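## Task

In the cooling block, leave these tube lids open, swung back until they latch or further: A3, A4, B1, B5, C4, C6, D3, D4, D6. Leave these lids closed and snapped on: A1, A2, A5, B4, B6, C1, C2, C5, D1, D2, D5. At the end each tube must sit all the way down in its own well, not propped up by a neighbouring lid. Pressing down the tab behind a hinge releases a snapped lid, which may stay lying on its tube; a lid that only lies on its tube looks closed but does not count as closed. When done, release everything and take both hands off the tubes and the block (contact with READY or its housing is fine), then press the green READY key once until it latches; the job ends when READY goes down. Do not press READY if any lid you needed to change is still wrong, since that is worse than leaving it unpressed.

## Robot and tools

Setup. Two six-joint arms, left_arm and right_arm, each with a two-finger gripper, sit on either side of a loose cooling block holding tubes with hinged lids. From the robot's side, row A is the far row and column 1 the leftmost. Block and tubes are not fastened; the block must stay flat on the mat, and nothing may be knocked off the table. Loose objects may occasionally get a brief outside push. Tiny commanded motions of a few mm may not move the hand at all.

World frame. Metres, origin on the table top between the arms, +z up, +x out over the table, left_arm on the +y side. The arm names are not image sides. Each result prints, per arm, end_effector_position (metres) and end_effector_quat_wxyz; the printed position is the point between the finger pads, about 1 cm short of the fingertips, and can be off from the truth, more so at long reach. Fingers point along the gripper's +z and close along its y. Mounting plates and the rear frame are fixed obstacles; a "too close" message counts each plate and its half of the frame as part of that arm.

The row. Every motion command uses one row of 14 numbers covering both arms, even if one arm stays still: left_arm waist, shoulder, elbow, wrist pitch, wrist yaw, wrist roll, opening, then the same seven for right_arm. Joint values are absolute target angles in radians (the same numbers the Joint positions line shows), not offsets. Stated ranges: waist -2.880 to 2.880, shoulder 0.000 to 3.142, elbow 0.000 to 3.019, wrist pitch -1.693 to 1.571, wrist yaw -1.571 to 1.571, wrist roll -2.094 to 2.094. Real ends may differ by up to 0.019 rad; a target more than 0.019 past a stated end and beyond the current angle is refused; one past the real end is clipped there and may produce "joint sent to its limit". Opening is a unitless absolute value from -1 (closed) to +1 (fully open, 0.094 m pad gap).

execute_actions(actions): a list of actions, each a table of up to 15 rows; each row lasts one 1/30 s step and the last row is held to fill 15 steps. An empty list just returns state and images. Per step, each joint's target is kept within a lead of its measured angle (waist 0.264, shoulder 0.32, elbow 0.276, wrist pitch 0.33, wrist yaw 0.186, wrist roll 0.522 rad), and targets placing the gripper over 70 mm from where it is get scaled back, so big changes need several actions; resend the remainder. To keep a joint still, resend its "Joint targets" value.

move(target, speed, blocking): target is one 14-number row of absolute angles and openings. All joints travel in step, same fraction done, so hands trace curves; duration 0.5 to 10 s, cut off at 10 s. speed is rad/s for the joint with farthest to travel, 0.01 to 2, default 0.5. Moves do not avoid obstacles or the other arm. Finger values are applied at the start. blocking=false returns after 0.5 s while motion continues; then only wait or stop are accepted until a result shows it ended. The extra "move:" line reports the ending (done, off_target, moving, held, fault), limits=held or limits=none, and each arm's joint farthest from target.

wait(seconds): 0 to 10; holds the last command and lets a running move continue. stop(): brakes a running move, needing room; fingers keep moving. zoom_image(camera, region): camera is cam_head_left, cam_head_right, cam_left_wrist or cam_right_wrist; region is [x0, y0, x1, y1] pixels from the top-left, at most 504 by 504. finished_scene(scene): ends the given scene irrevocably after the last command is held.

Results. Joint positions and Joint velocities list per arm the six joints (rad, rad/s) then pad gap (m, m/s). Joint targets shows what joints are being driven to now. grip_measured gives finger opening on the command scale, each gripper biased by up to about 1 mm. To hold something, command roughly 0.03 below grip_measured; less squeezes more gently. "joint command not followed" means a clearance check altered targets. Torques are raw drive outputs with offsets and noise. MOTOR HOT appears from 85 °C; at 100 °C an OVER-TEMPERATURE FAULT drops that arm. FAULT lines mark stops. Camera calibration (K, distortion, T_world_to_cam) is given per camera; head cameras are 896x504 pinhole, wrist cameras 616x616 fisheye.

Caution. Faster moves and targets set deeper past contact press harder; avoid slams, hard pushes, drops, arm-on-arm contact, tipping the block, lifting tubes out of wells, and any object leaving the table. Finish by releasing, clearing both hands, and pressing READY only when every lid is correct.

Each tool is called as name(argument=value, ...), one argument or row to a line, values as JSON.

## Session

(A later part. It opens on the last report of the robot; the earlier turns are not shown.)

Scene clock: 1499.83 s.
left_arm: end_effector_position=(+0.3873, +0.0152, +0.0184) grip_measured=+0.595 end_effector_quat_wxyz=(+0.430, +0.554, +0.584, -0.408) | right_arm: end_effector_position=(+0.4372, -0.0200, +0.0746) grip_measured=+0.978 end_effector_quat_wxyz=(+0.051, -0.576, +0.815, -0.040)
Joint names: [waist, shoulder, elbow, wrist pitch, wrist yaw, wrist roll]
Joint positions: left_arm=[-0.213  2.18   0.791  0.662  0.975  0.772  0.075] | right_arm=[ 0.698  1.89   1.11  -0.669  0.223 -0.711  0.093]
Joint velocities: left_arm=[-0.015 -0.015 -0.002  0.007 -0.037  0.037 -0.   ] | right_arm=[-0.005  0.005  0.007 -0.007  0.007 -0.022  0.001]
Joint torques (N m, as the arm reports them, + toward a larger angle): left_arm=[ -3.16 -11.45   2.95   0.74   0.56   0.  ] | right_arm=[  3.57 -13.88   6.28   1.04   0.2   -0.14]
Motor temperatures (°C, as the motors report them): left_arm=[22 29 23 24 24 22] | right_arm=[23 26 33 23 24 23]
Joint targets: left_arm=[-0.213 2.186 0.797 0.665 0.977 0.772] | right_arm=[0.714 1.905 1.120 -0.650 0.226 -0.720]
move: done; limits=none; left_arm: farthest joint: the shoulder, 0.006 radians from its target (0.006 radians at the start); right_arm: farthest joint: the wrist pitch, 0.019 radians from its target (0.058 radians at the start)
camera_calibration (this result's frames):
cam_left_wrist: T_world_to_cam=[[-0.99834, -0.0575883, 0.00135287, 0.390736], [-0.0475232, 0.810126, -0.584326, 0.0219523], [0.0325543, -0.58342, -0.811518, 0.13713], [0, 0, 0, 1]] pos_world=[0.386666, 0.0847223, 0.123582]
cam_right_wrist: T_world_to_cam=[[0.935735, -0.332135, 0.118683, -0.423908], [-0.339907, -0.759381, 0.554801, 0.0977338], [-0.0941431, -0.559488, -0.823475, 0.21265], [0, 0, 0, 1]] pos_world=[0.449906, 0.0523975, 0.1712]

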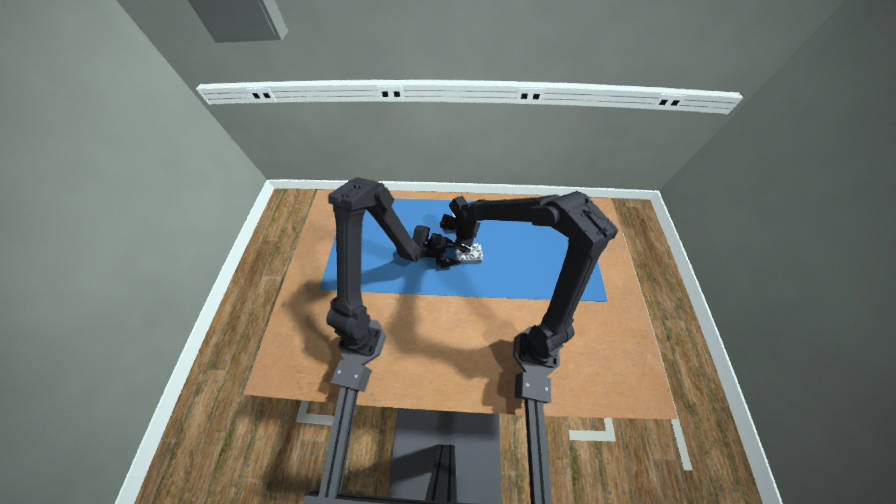

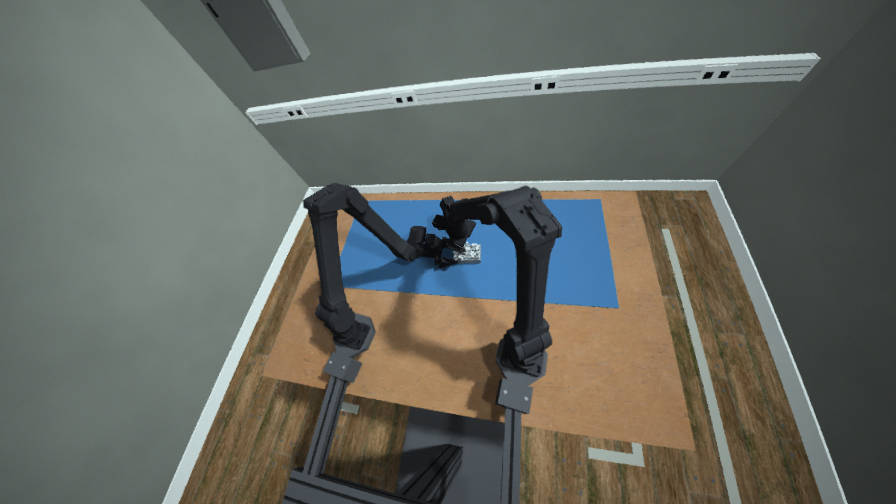

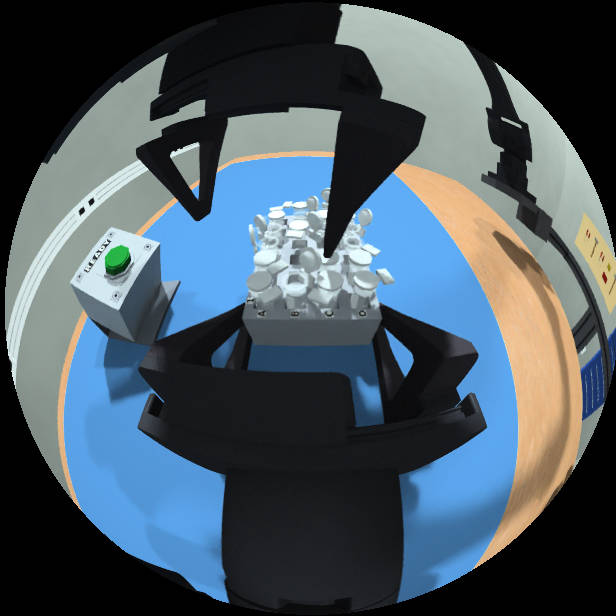

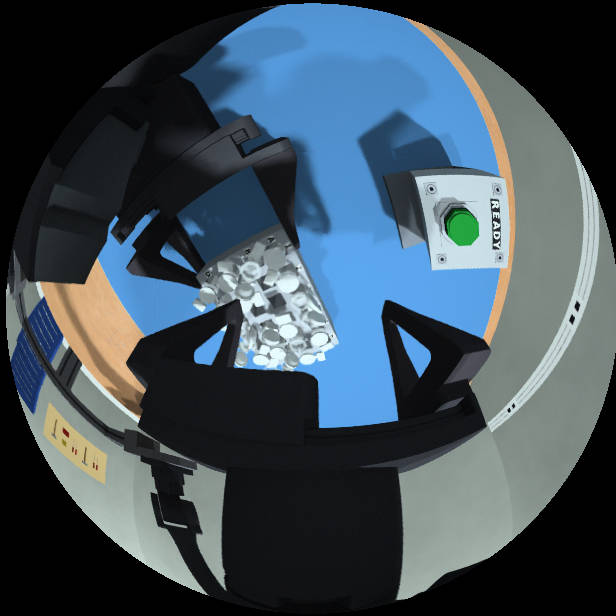

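execute_actions(
  actions=[
    [[-0.213,2.186,0.797,0.665,0.977,0.772,0.58, 0.706,1.909,1.112,-0.65,0.226,-0.72,0.98],[-0.213,2.186,0.797,0.665,0.977,0.772,0.58, 0.706,1.912,1.106,-0.65,0.226,-0.72,0.98],[-0.213,2.186,0.797,0.665,0.977,0.772,0.58, 0.706,1.915,1.104,-0.65,0.226,-0.72,0.98],[-0.213,2.186,0.797,0.665,0.977,0.772,0.58, 0.706,1.918,1.104,-0.65,0.226,-0.72,0.98],[-0.213,2.186,0.797,0.665,0.977,0.772,0.58, 0.706,1.921,1.104,-0.65,0.226,-0.72,0.98],[-0.213,2.186,0.797,0.665,0.977,0.772,0.58, 0.706,1.924,1.104,-0.65,0.226,-0.72,0.98]],
    [[-0.213,2.186,0.797,0.665,0.977,0.772,0.58, 0.706,1.932,1.104,-0.65,0.226,-0.72,0.98],[-0.213,2.186,0.797,0.665,0.977,0.772,0.58, 0.706,1.94,1.104,-0.65,0.226,-0.72,0.98],[-0.213,2.186,0.797,0.665,0.977,0.772,0.58, 0.706,1.948,1.104,-0.65,0.226,-0.72,0.98],[-0.213,2.186,0.797,0.665,0.977,0.772,0.58, 0.706,1.956,1.104,-0.65,0.226,-0.72,0.98],[-0.213,2.186,0.797,0.665,0.977,0.772,0.58, 0.706,1.964,1.104,-0.65,0.226,-0.72,0.98],[-0.213,2.186,0.797,0.665,0.977,0.772,0.58, 0.706,1.972,1.104,-0.65,0.226,-0.72,0.98]],
  ],
)

zoom_image(
  camera="cam_left_wrist",
  region=[260, 200, 400, 300],
)

Scene clock: 1514.17 s.
left_arm: end_effector_position=(+0.3873, +0.0152, +0.0184) grip_measured=+0.595 end_effector_quat_wxyz=(+0.430, +0.554, +0.584, -0.408) | right_arm: end_effector_position=(+0.4351, -0.0197, +0.0698) grip_measured=+0.978 end_effector_quat_wxyz=(+0.046, -0.579, +0.813, -0.040)
Joint names: [waist, shoulder, elbow, wrist pitch, wrist yaw, wrist roll]
Joint positions: left_arm=[-0.213  2.18   0.791  0.662  0.975  0.772  0.075] | right_arm=[ 0.699  1.901  1.11  -0.668  0.223 -0.715  0.093]
Joint velocities: left_arm=[-0.005 -0.015 -0.007  0.007 -0.037 -0.051 -0.002] | right_arm=[ 0.005 -0.005 -0.007 -0.017 -0.007 -0.037 -0.001]
Joint torques (N m, as the arm reports them, + toward a larger angle): left_arm=[ -2.96 -11.47   2.89   0.74   0.54   0.  ] | right_arm=[  3.75 -10.27   5.06   0.97   0.16  -0.01]
Motor temperatures (°C, as the motors report them): left_arm=[22 29 23 24 24 22] | right_arm=[23 26 32 23 24 23]
Joint targets: left_arm=[-0.213 2.186 0.797 0.665 0.977 0.772] | right_arm=[0.706 1.972 1.104 -0.650 0.226 -0.720]
camera_calibration (this result's frames):
cam_left_wrist: T_world_to_cam=[[-0.99834, -0.0575883, 0.00135287, 0.390736], [-0.0475232, 0.810126, -0.584326, 0.0219523], [0.0325543, -0.58342, -0.811518, 0.13713], [0, 0, 0, 1]] pos_world=[0.386666, 0.0847223, 0.123582]
cam_right_wrist: T_world_to_cam=[[0.938837, -0.325503, 0.112394, -0.421985], [-0.33027, -0.758701, 0.561511, 0.095253], [-0.0974999, -0.564288, -0.8198, 0.20977], [0, 0, 0, 1]] pos_world=[0.448087, 0.053282, 0.165913]

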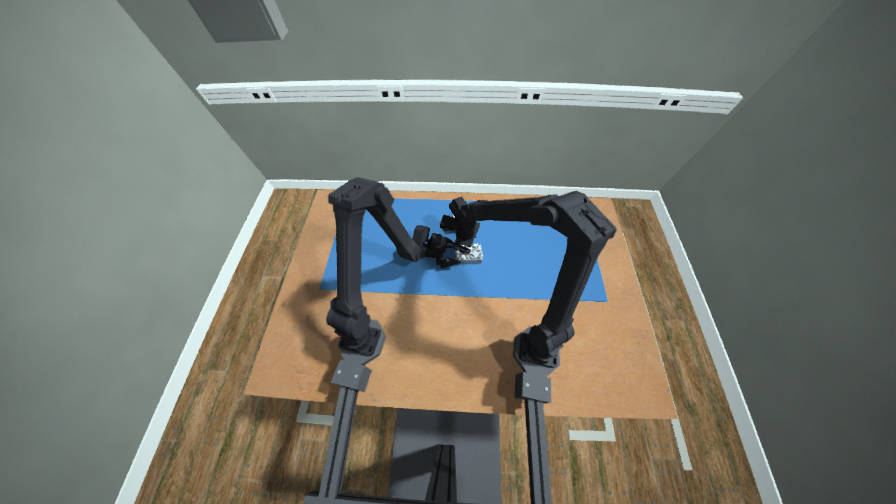

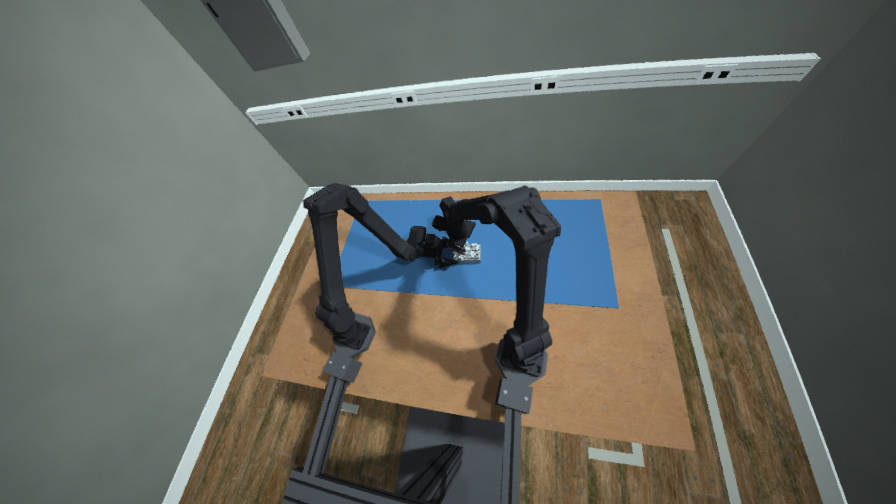

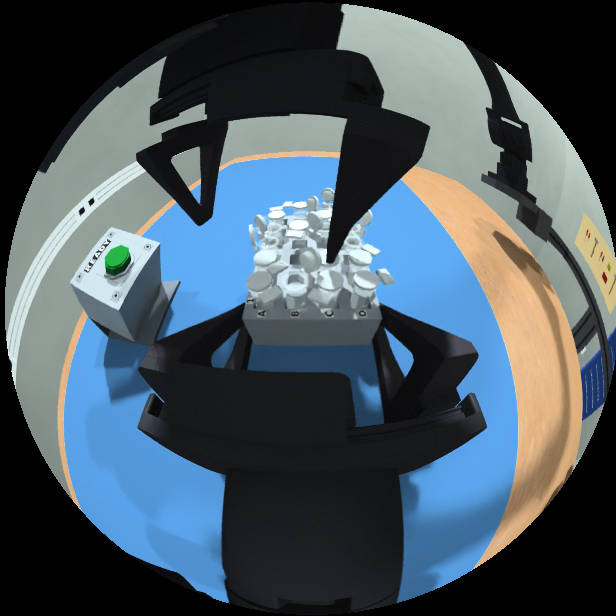

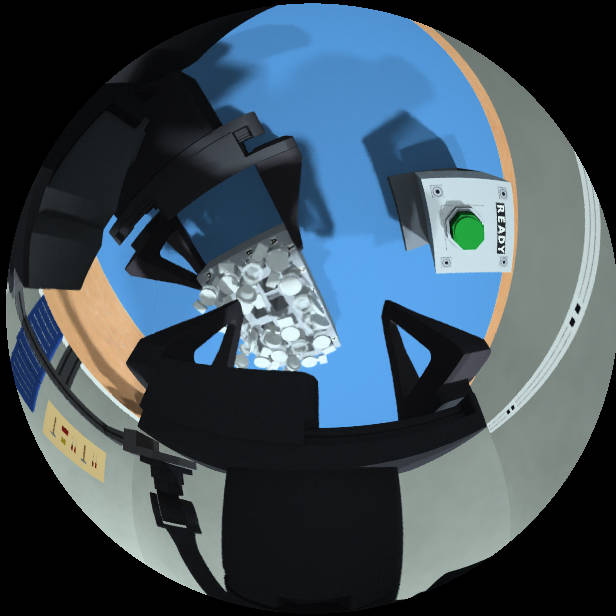

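Region (260, 200, 400, 300) of cam_left_wrist's 616x616 image, scaled by 3.600, with more detail than that image has; it fills the top 360 rows of this view, and the rest is white.

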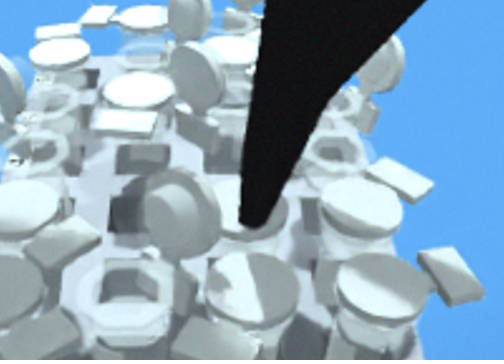

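move(
  target=[-0.213,2.186,0.797,0.665,0.977,0.772,0.58, 0.706,1.82,1.098,-0.76,0.226,-0.72,0.98],
  speed=0.1,
)

zoom_image(
  camera="cam_left_wrist",
  region=[240, 180, 400, 310],
)

Scene clock: 1526.70 s.
left_arm: end_effector_position=(+0.3873, +0.0152, +0.0184) grip_measured=+0.595 end_effector_quat_wxyz=(+0.430, +0.554, +0.584, -0.408) | right_arm: end_effector_position=(+0.4325, -0.0271, +0.1024) grip_measured=+0.978 end_effector_quat_wxyz=(+0.045, -0.579, +0.813, -0.040)
Joint names: [waist, shoulder, elbow, wrist pitch, wrist yaw, wrist roll]
Joint positions: left_arm=[-0.213  2.18   0.791  0.662  0.975  0.772  0.075] | right_arm=[ 0.699  1.828  1.11  -0.743  0.223 -0.715  0.093]
Joint velocities: left_arm=[-0.005 -0.024 -0.007 -0.002  0.051 -0.007 -0.003] | right_arm=[-0.005 -0.005  0.002 -0.022  0.022 -0.022  0.001]
Joint torques (N m, as the arm reports them, + toward a larger angle): left_arm=[ -3.25 -11.5    2.91   0.84   0.54  -0.01] | right_arm=[  3.37 -15.7    4.97  -0.12   0.16  -0.08]
Motor temperatures (°C, as the motors report them): left_arm=[22 29 23 24 24 22] | right_arm=[23 26 31 23 24 23]
Joint targets: left_arm=[-0.213 2.186 0.797 0.665 0.977 0.772] | right_arm=[0.706 1.820 1.098 -0.760 0.226 -0.720]
move: done; limits=none; left_arm: farthest joint: the shoulder, 0.006 radians from its target (0.006 radians at the start); right_arm: farthest joint: the wrist pitch, 0.017 radians from its target (0.092 radians at the start)
camera_calibration (this result's frames):
cam_left_wrist: T_world_to_cam=[[-0.99834, -0.0575883, 0.00135287, 0.390736], [-0.0475232, 0.810126, -0.584326, 0.0219523], [0.0325543, -0.58342, -0.811518, 0.13713], [0, 0, 0, 1]] pos_world=[0.386666, 0.0847223, 0.123582]
cam_right_wrist: T_world_to_cam=[[0.939078, -0.325123, 0.111478, -0.42566], [-0.329279, -0.758053, 0.562967, 0.0698955], [-0.0985275, -0.565377, -0.818927, 0.232423], [0, 0, 0, 1]] pos_world=[0.445643, 0.0459992, 0.19844]

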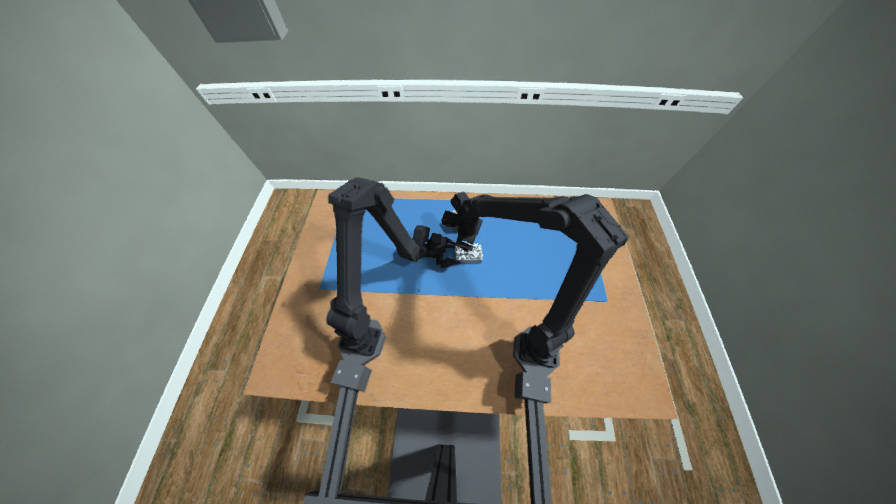

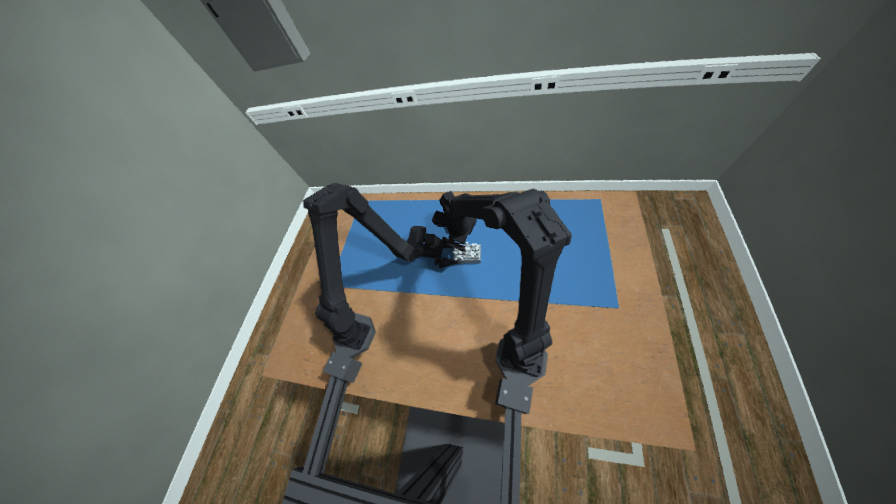

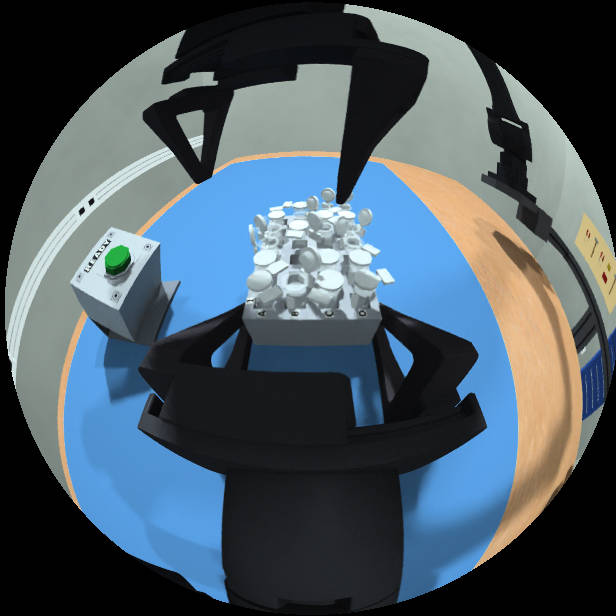

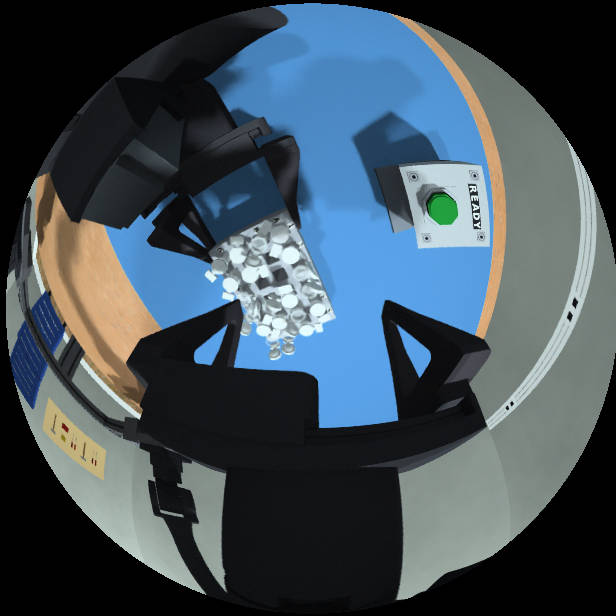

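Region (240, 180, 400, 310) of cam_left_wrist's 616x616 image, scaled by 3.150, with more detail than that image has; it fills the top 410 rows of this view, and the rest is white.

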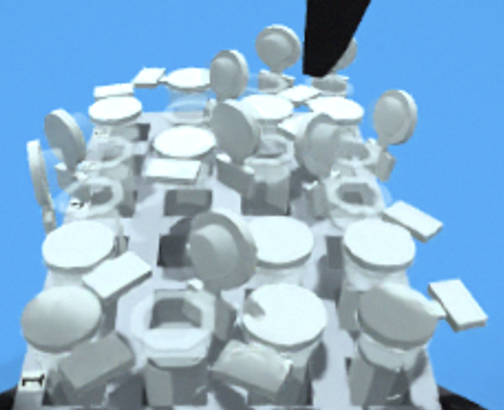

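execute_actions(
  actions=[
    [[-0.213,2.18,0.797,0.665,0.977,0.772,0.62, 0.706,1.82,1.11,-0.76,0.226,-0.72,0.8],[-0.213,2.18,0.797,0.665,0.977,0.772,0.66, 0.706,1.82,1.12,-0.76,0.226,-0.72,0.6],[-0.213,2.18,0.797,0.665,0.977,0.772,0.72, 0.706,1.82,1.13,-0.76,0.226,-0.72,0.4],[-0.213,2.18,0.797,0.665,0.977,0.772,0.8, 0.706,1.82,1.14,-0.76,0.226,-0.72,0.2],[-0.213,2.18,0.797,0.665,0.977,0.772,0.9, 0.706,1.82,1.15,-0.76,0.226,-0.72,0.0],[-0.213,2.18,0.797,0.665,0.977,0.772,1.0, 0.706,1.82,1.15,-0.76,0.226,-0.72,-0.3]],
  ],
)

move(
  target=[-0.10,2.13,0.755,0.53,1.054,0.92,1.0, 0.618,2.09,1.65,-1.04,0.13,-0.72,-1.0],
  speed=0.3,
)

Scene clock: 1541.70 s.
left_arm: end_effector_position=(+0.3873, +0.0152, +0.0184) grip_measured=+1.000 end_effector_quat_wxyz=(+0.430, +0.554, +0.584, -0.408) | right_arm: end_effector_position=(+0.4325, -0.0271, +0.1024) grip_measured=-0.298 end_effector_quat_wxyz=(+0.045, -0.579, +0.813, -0.040)
Joint names: [waist, shoulder, elbow, wrist pitch, wrist yaw, wrist roll]
Joint positions: left_arm=[-0.213  2.18   0.791  0.662  0.975  0.772  0.094] | right_arm=[ 0.699  1.828  1.11  -0.743  0.223 -0.715  0.033]
Joint velocities: left_arm=[ 0.005 -0.005 -0.007 -0.002  0.022 -0.066  0.   ] | right_arm=[-0.015 -0.005  0.002  0.012  0.051  0.022 -0.   ]
Joint torques (N m, as the arm reports them, + toward a larger angle): left_arm=[ -2.88 -11.97   2.87   0.78   0.55   0.  ] | right_arm=[  3.71 -15.84   8.47  -0.26   0.23  -0.08]
Motor temperatures (°C, as the motors report them): left_arm=[22 29 23 24 24 22] | right_arm=[23 26 31 23 24 23]
Joint targets: left_arm=[-0.213 2.180 0.797 0.665 0.977 0.772] | right_arm=[0.706 1.820 1.150 -0.760 0.226 -0.720]
camera_calibration (this result's frames):
cam_left_wrist: T_world_to_cam=[[-0.99834, -0.0575883, 0.00135287, 0.390736], [-0.0475232, 0.810126, -0.584326, 0.0219523], [0.0325543, -0.58342, -0.811518, 0.13713], [0, 0, 0, 1]] pos_world=[0.386666, 0.0847223, 0.123582]
cam_right_wrist: T_world_to_cam=[[0.939078, -0.325123, 0.111478, -0.42566], [-0.329279, -0.758053, 0.562967, 0.0698955], [-0.0985275, -0.565377, -0.818927, 0.232423], [0, 0, 0, 1]] pos_world=[0.445643, 0.0459992, 0.19844]

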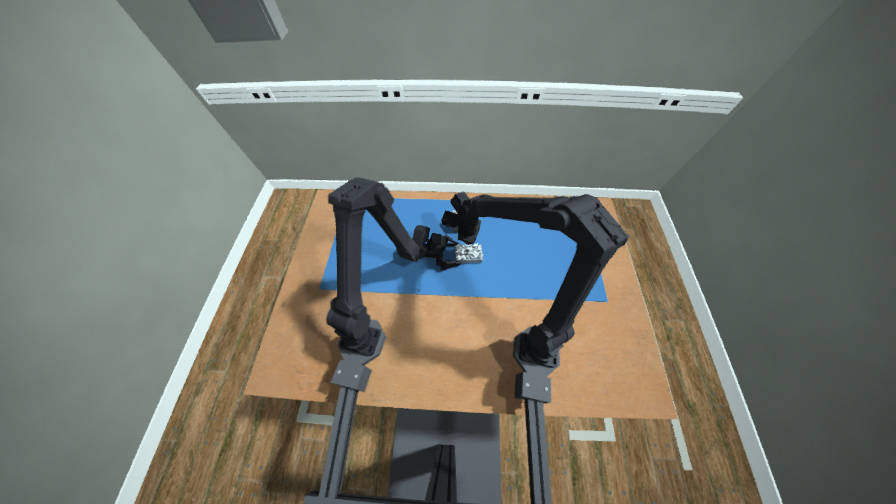

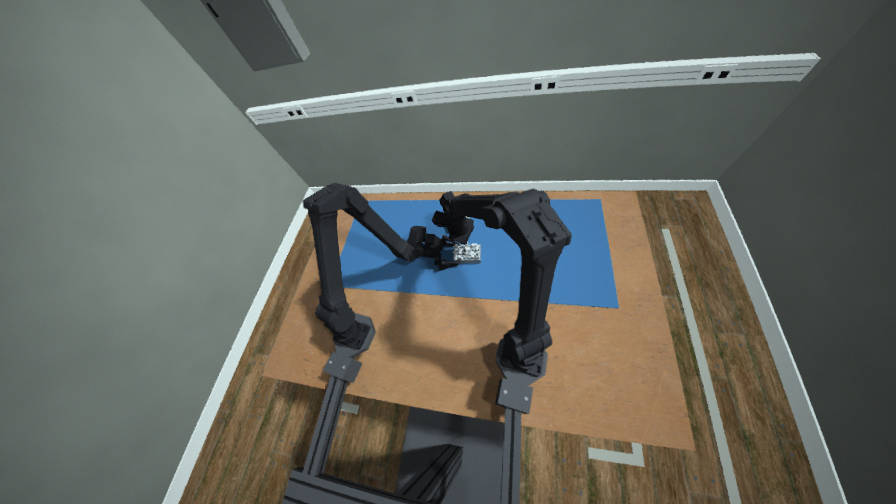

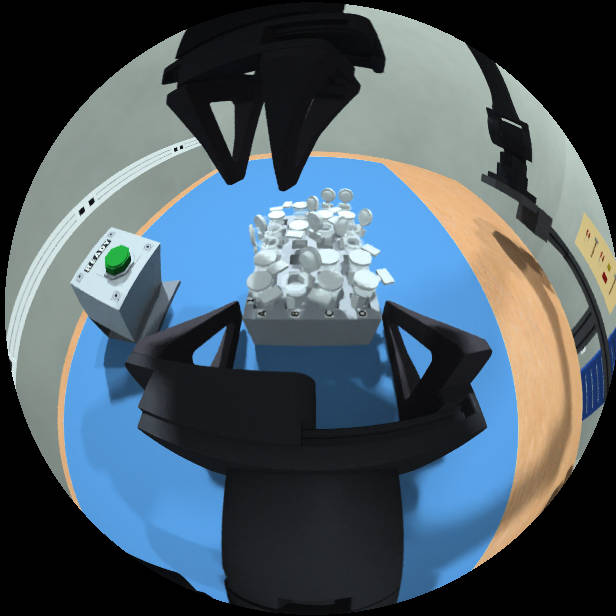

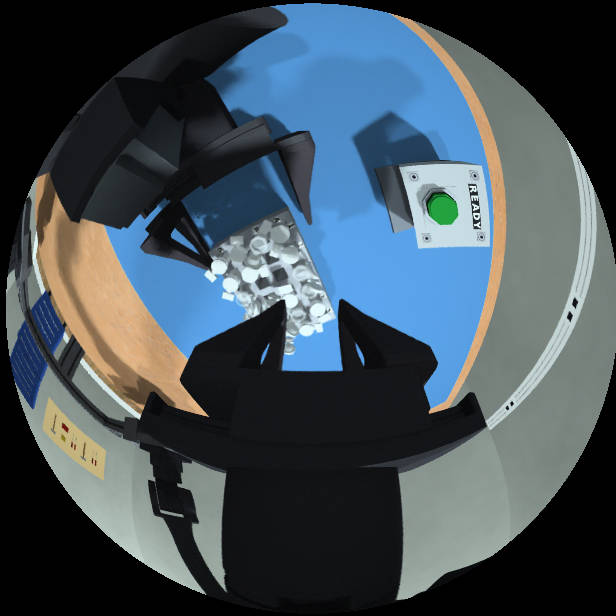

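Scene clock: 1543.93 s.
left_arm: end_effector_position=(+0.3867, +0.0568, +0.0174) grip_measured=+1.000 end_effector_quat_wxyz=(+0.431, +0.555, +0.580, -0.412) | right_arm: end_effector_position=(+0.5511, +0.0109, +0.1213) grip_measured=-0.993 end_effector_quat_wxyz=(+0.027, -0.557, +0.830, +0.005)
Joint names: [waist, shoulder, elbow, wrist pitch, wrist yaw, wrist roll]
Joint positions: left_arm=[-0.115  2.153  0.765  0.548  1.055  0.907  0.094] | right_arm=[ 0.634  2.072  1.6   -1.024  0.133 -0.715  0.   ]
Joint velocities: left_arm=[ 0.005 -0.005 -0.007  0.017 -0.051  0.081  0.   ] | right_arm=[-0.015 -0.005 -0.007  0.002 -0.037  0.022  0.001]
Joint torques (N m, as the arm reports them, + toward a larger angle): left_arm=[ -2.04 -13.18   1.05  -0.09   0.5    0.13] | right_arm=[  2.66 -18.21   9.9   -0.59  -0.16  -0.06]
Motor temperatures (°C, as the motors report them): left_arm=[22 29 23 24 24 22] | right_arm=[23 26 32 23 24 23]
Joint targets: left_arm=[-0.100 2.130 0.755 0.530 1.054 0.920] | right_arm=[0.618 2.090 1.650 -1.040 0.130 -0.720]
move: off_target (left_arm, right_arm); limits=none; left_arm: farthest joint: the shoulder, 0.023 radians from its target (0.050 radians at the start); right_arm: farthest joint: the elbow, 0.050 radians from its target (0.540 radians at the start)
camera_calibration (this result's frames):
cam_left_wrist: T_world_to_cam=[[-0.998787, -0.0492348, -0.00016099, 0.392208], [-0.0396399, 0.806075, -0.590484, -0.0150048], [0.0292021, -0.589761, -0.807049, 0.162173], [0, 0, 0, 1]] pos_world=[0.386402, 0.127048, 0.122084]
cam_right_wrist: T_world_to_cam=[[0.925813, -0.377646, 0.015924, -0.507297], [-0.3244, -0.772245, 0.546262, 0.126657], [-0.193996, -0.510902, -0.837463, 0.335331], [0, 0, 0, 1]] pos_world=[0.575803, 0.0775532, 0.219718]

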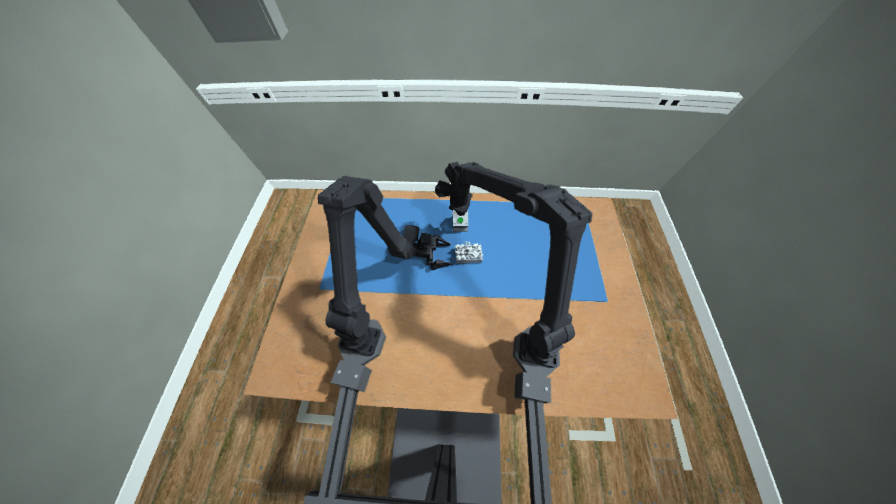

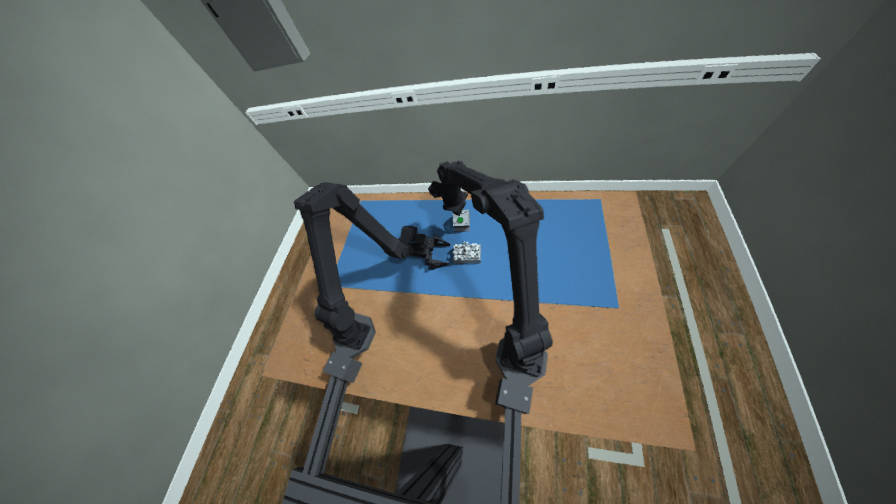

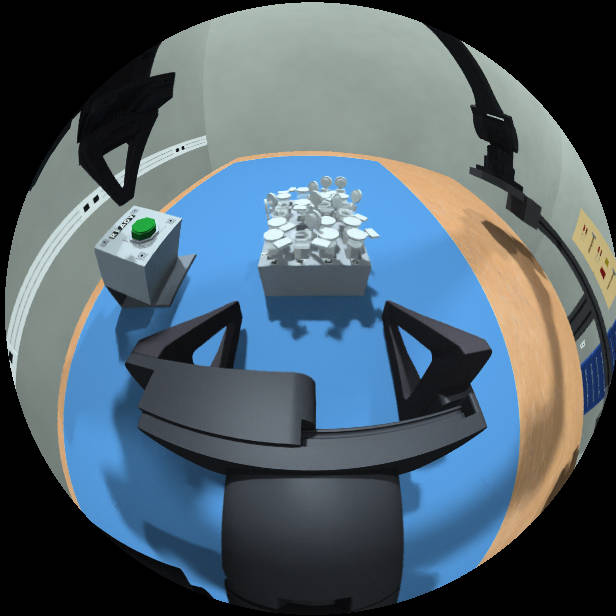

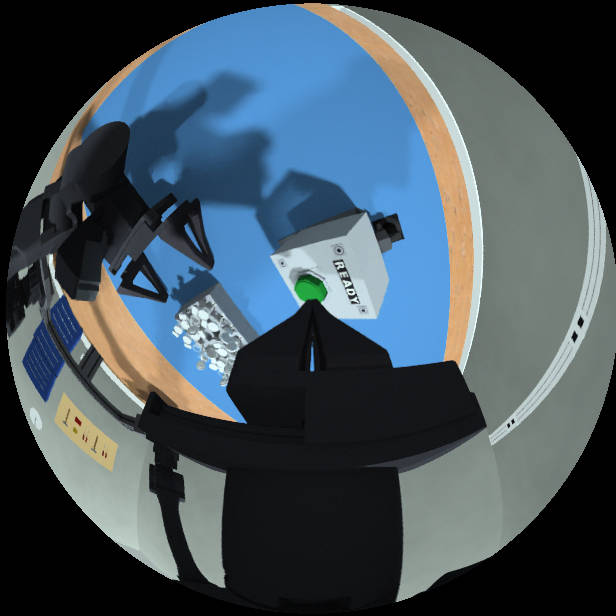

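Zoom for a lower-angle check of lids.

zoom_image(
  camera="cam_left_wrist",
  region=[250, 170, 390, 280],
)

zoom_image(
  camera="cam_head_left",
  region=[445, 232, 493, 270],
)

Region (250, 170, 390, 280) of cam_left_wrist's 616x616 image, scaled by 3.600, with more detail than that image has; it fills the top 396 rows of this view, and the rest is white.

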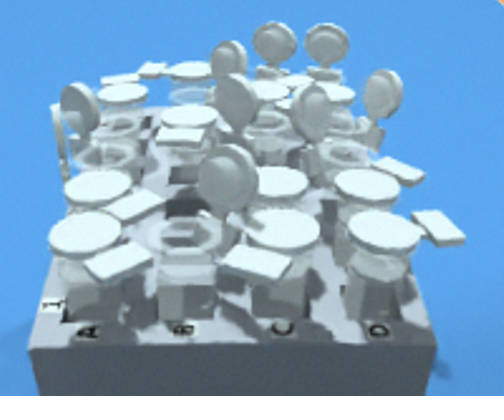

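Region (445, 232, 493, 270) of cam_head_left's 896x504 image, scaled by 10.500, with more detail than that image has; it fills the top 399 rows of this view, and the rest is white.

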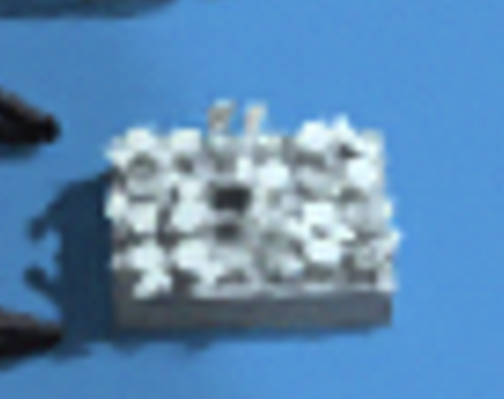

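move(
  target=[0.05,2.0,0.75,0.45,1.08,0.95,1.0, 0.612,2.128,1.62,-0.972,0.13,-0.72,-1.0],
  speed=0.2,
)

Scene clock: 1553.20 s.
left_arm: end_effector_position=(+0.4380, +0.1279, +0.0520) grip_measured=+1.000 end_effector_quat_wxyz=(+0.472, +0.521, +0.609, -0.366) | right_arm: end_effector_position=(+0.5527, +0.0127, +0.0971) grip_measured=-0.993 end_effector_quat_wxyz=(+0.023, -0.556, +0.831, +0.006)
Joint names: [waist, shoulder, elbow, wrist pitch, wrist yaw, wrist roll]
Joint positions: left_arm=[0.049 2.029 0.757 0.464 1.074 0.939 0.094] | right_arm=[ 0.63   2.113  1.6   -0.99   0.133 -0.715  0.   ]
Joint velocities: left_arm=[-0.005  0.005 -0.012  0.017 -0.007 -0.007  0.   ] | right_arm=[-0.015 -0.005 -0.007 -0.002 -0.007 -0.051 -0.   ]
Joint torques (N m, as the arm reports them, + toward a larger angle): left_arm=[ -2.7  -13.65   2.31   0.1    0.8    0.1 ] | right_arm=[  2.48 -19.51   7.7    0.94  -0.14  -0.09]
Motor temperatures (°C, as the motors report them): left_arm=[22 30 23 24 24 22] | right_arm=[23 26 34 23 24 23]
Joint targets: left_arm=[0.050 2.000 0.750 0.450 1.080 0.950] | right_arm=[0.612 2.128 1.620 -0.972 0.130 -0.720]
move: off_target (left_arm); limits=none; left_arm: farthest joint: the shoulder, 0.029 radians from its target (0.153 radians at the start); right_arm: farthest joint: the elbow, 0.020 radians from its target (0.020 radians at the start)
camera_calibration (this result's frames):
cam_left_wrist: T_world_to_cam=[[-0.980109, -0.193281, -0.0450407, 0.459576], [-0.129563, 0.795076, -0.59251, -0.00894433], [0.150332, -0.574889, -0.804303, 0.17543], [0, 0, 0, 1]] pos_world=[0.422903, 0.196792, 0.156499]
cam_right_wrist: T_world_to_cam=[[0.924609, -0.380769, 0.010596, -0.506525], [-0.323133, -0.769317, 0.551123, 0.140546], [-0.201699, -0.512998, -0.834357, 0.320285], [0, 0, 0, 1]] pos_world=[0.578354, 0.0795609, 0.195141]

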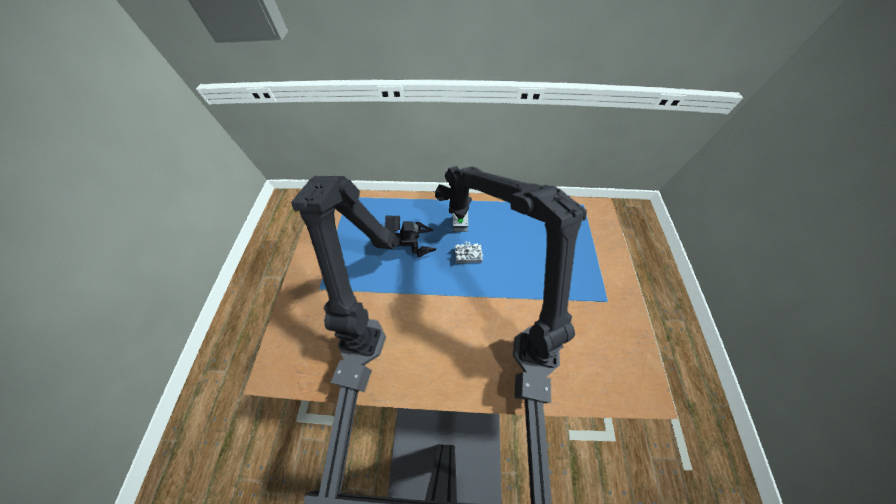

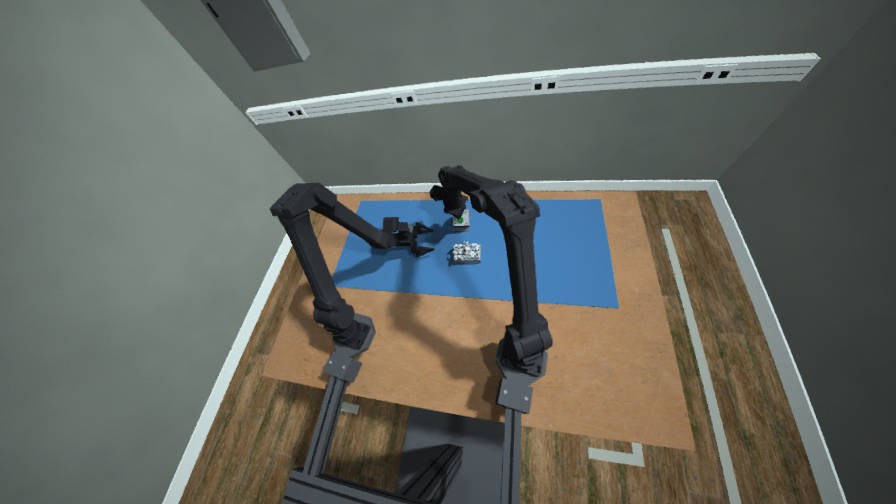

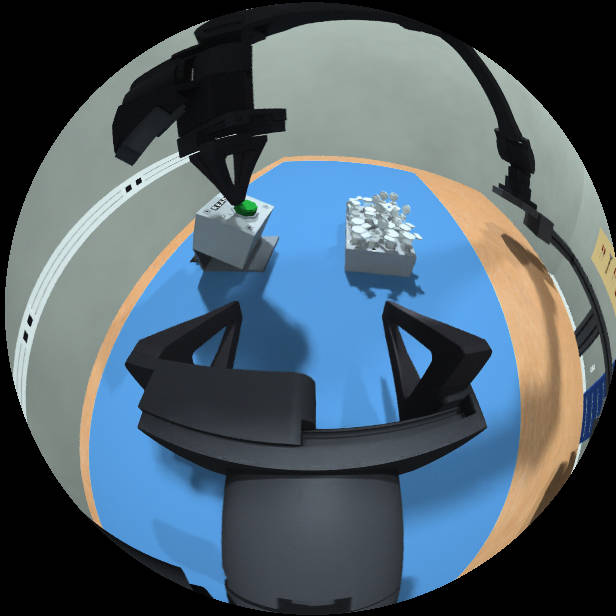

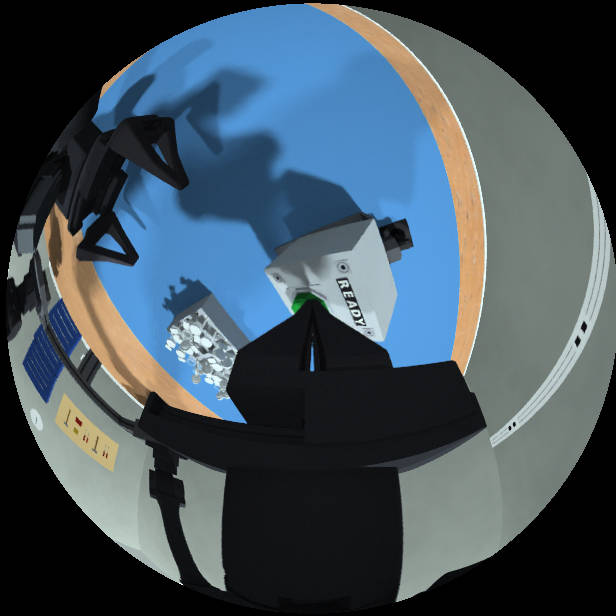

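move(
  target=[0.05,2.0,0.75,0.45,1.08,0.95,1.0, 0.612,2.225,1.588,-0.985,0.13,-0.72,-1.0],
  speed=0.06,
)

zoom_image(
  camera="cam_left_wrist",
  region=[190, 170, 290, 250],
)

Scene clock: 1557.73 s.
left_arm: end_effector_position=(+0.4380, +0.1279, +0.0520) grip_measured=+1.000 end_effector_quat_wxyz=(+0.472, +0.522, +0.609, -0.366) | right_arm: end_effector_position=(+0.5497, +0.0143, +0.0897) grip_measured=-0.993 end_effector_quat_wxyz=(+0.018, -0.557, +0.830, +0.010)
Joint names: [waist, shoulder, elbow, wrist pitch, wrist yaw, wrist roll]
Joint positions: left_arm=[0.049 2.029 0.757 0.464 1.074 0.939 0.094] | right_arm=[ 0.63   2.126  1.6   -0.99   0.126 -0.715  0.   ]
Joint velocities: left_arm=[-0.005  0.005  0.002  0.007 -0.007 -0.037  0.   ] | right_arm=[ 0.005  0.005 -0.002 -0.002 -0.022 -0.081  0.001]
Joint torques (N m, as the arm reports them, + toward a larger angle): left_arm=[ -2.69 -12.41   2.53   0.23   0.7    0.08] | right_arm=[  2.08 -14.83   5.93   0.39   0.19  -0.1 ]
Motor temperatures (°C, as the motors report them): left_arm=[22 30 23 24 24 22] | right_arm=[23 27 34 23 24 23]
move: unfinished (the scene ended)
camera_calibration (this result's frames):
cam_left_wrist: T_world_to_cam=[[-0.980114, -0.193171, -0.0454058, 0.459583], [-0.129264, 0.795133, -0.592498, -0.0090833], [0.150557, -0.574846, -0.804291, 0.175325], [0, 0, 0, 1]] pos_world=[0.422874, 0.196786, 0.156499]
cam_right_wrist: T_world_to_cam=[[0.925767, -0.378086, -0.00263882, -0.502539], [-0.313113, -0.77055, 0.55517, 0.138982], [-0.211935, -0.513131, -0.831733, 0.319743], [0, 0, 0, 1]] pos_world=[0.576515, 0.08116, 0.187456]
The task's run has ended: the event that ends the task has happened.

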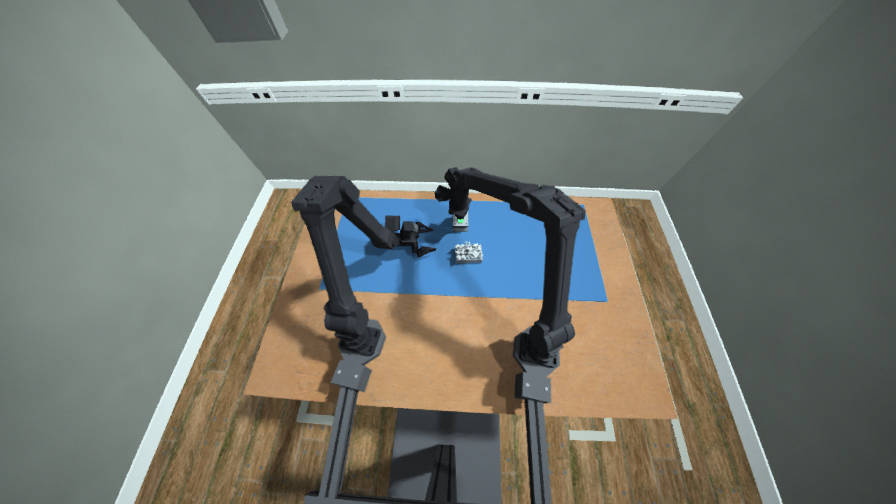

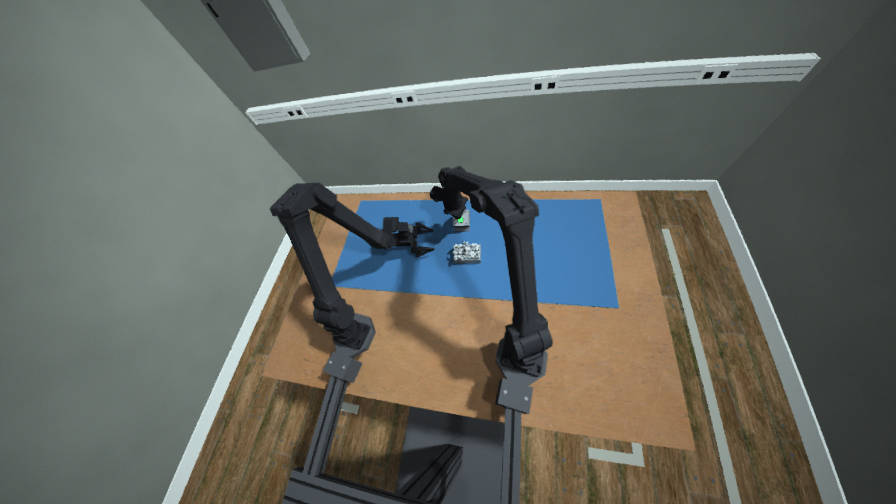

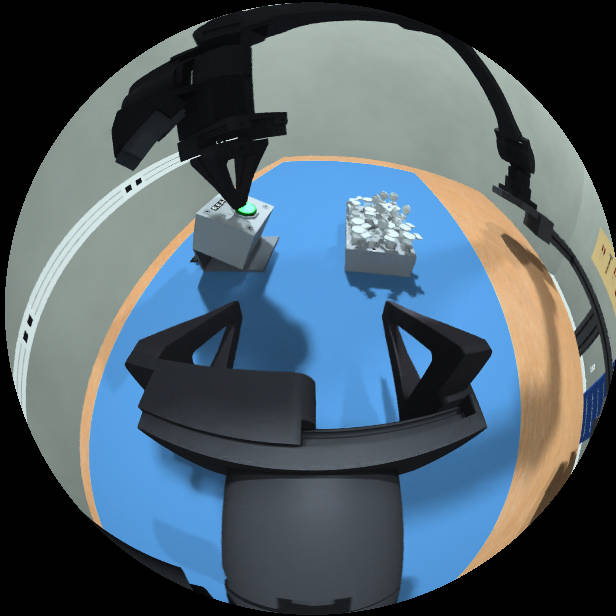

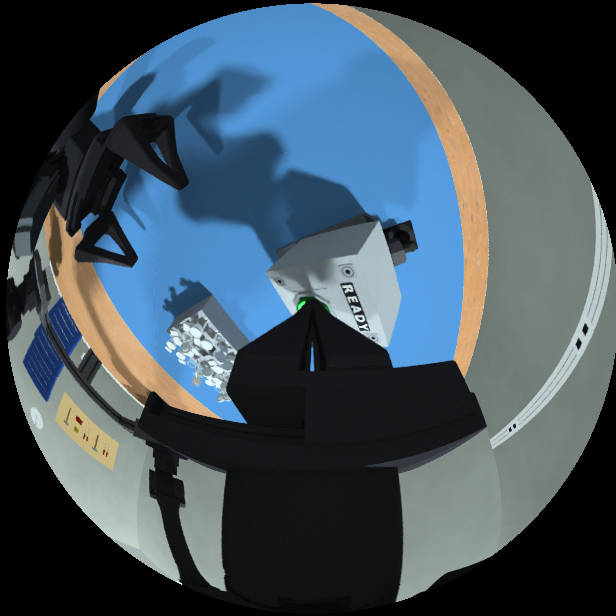

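Episode already finished.

finished_scene(
  scene=2,
)

The scene is finished: the task was done.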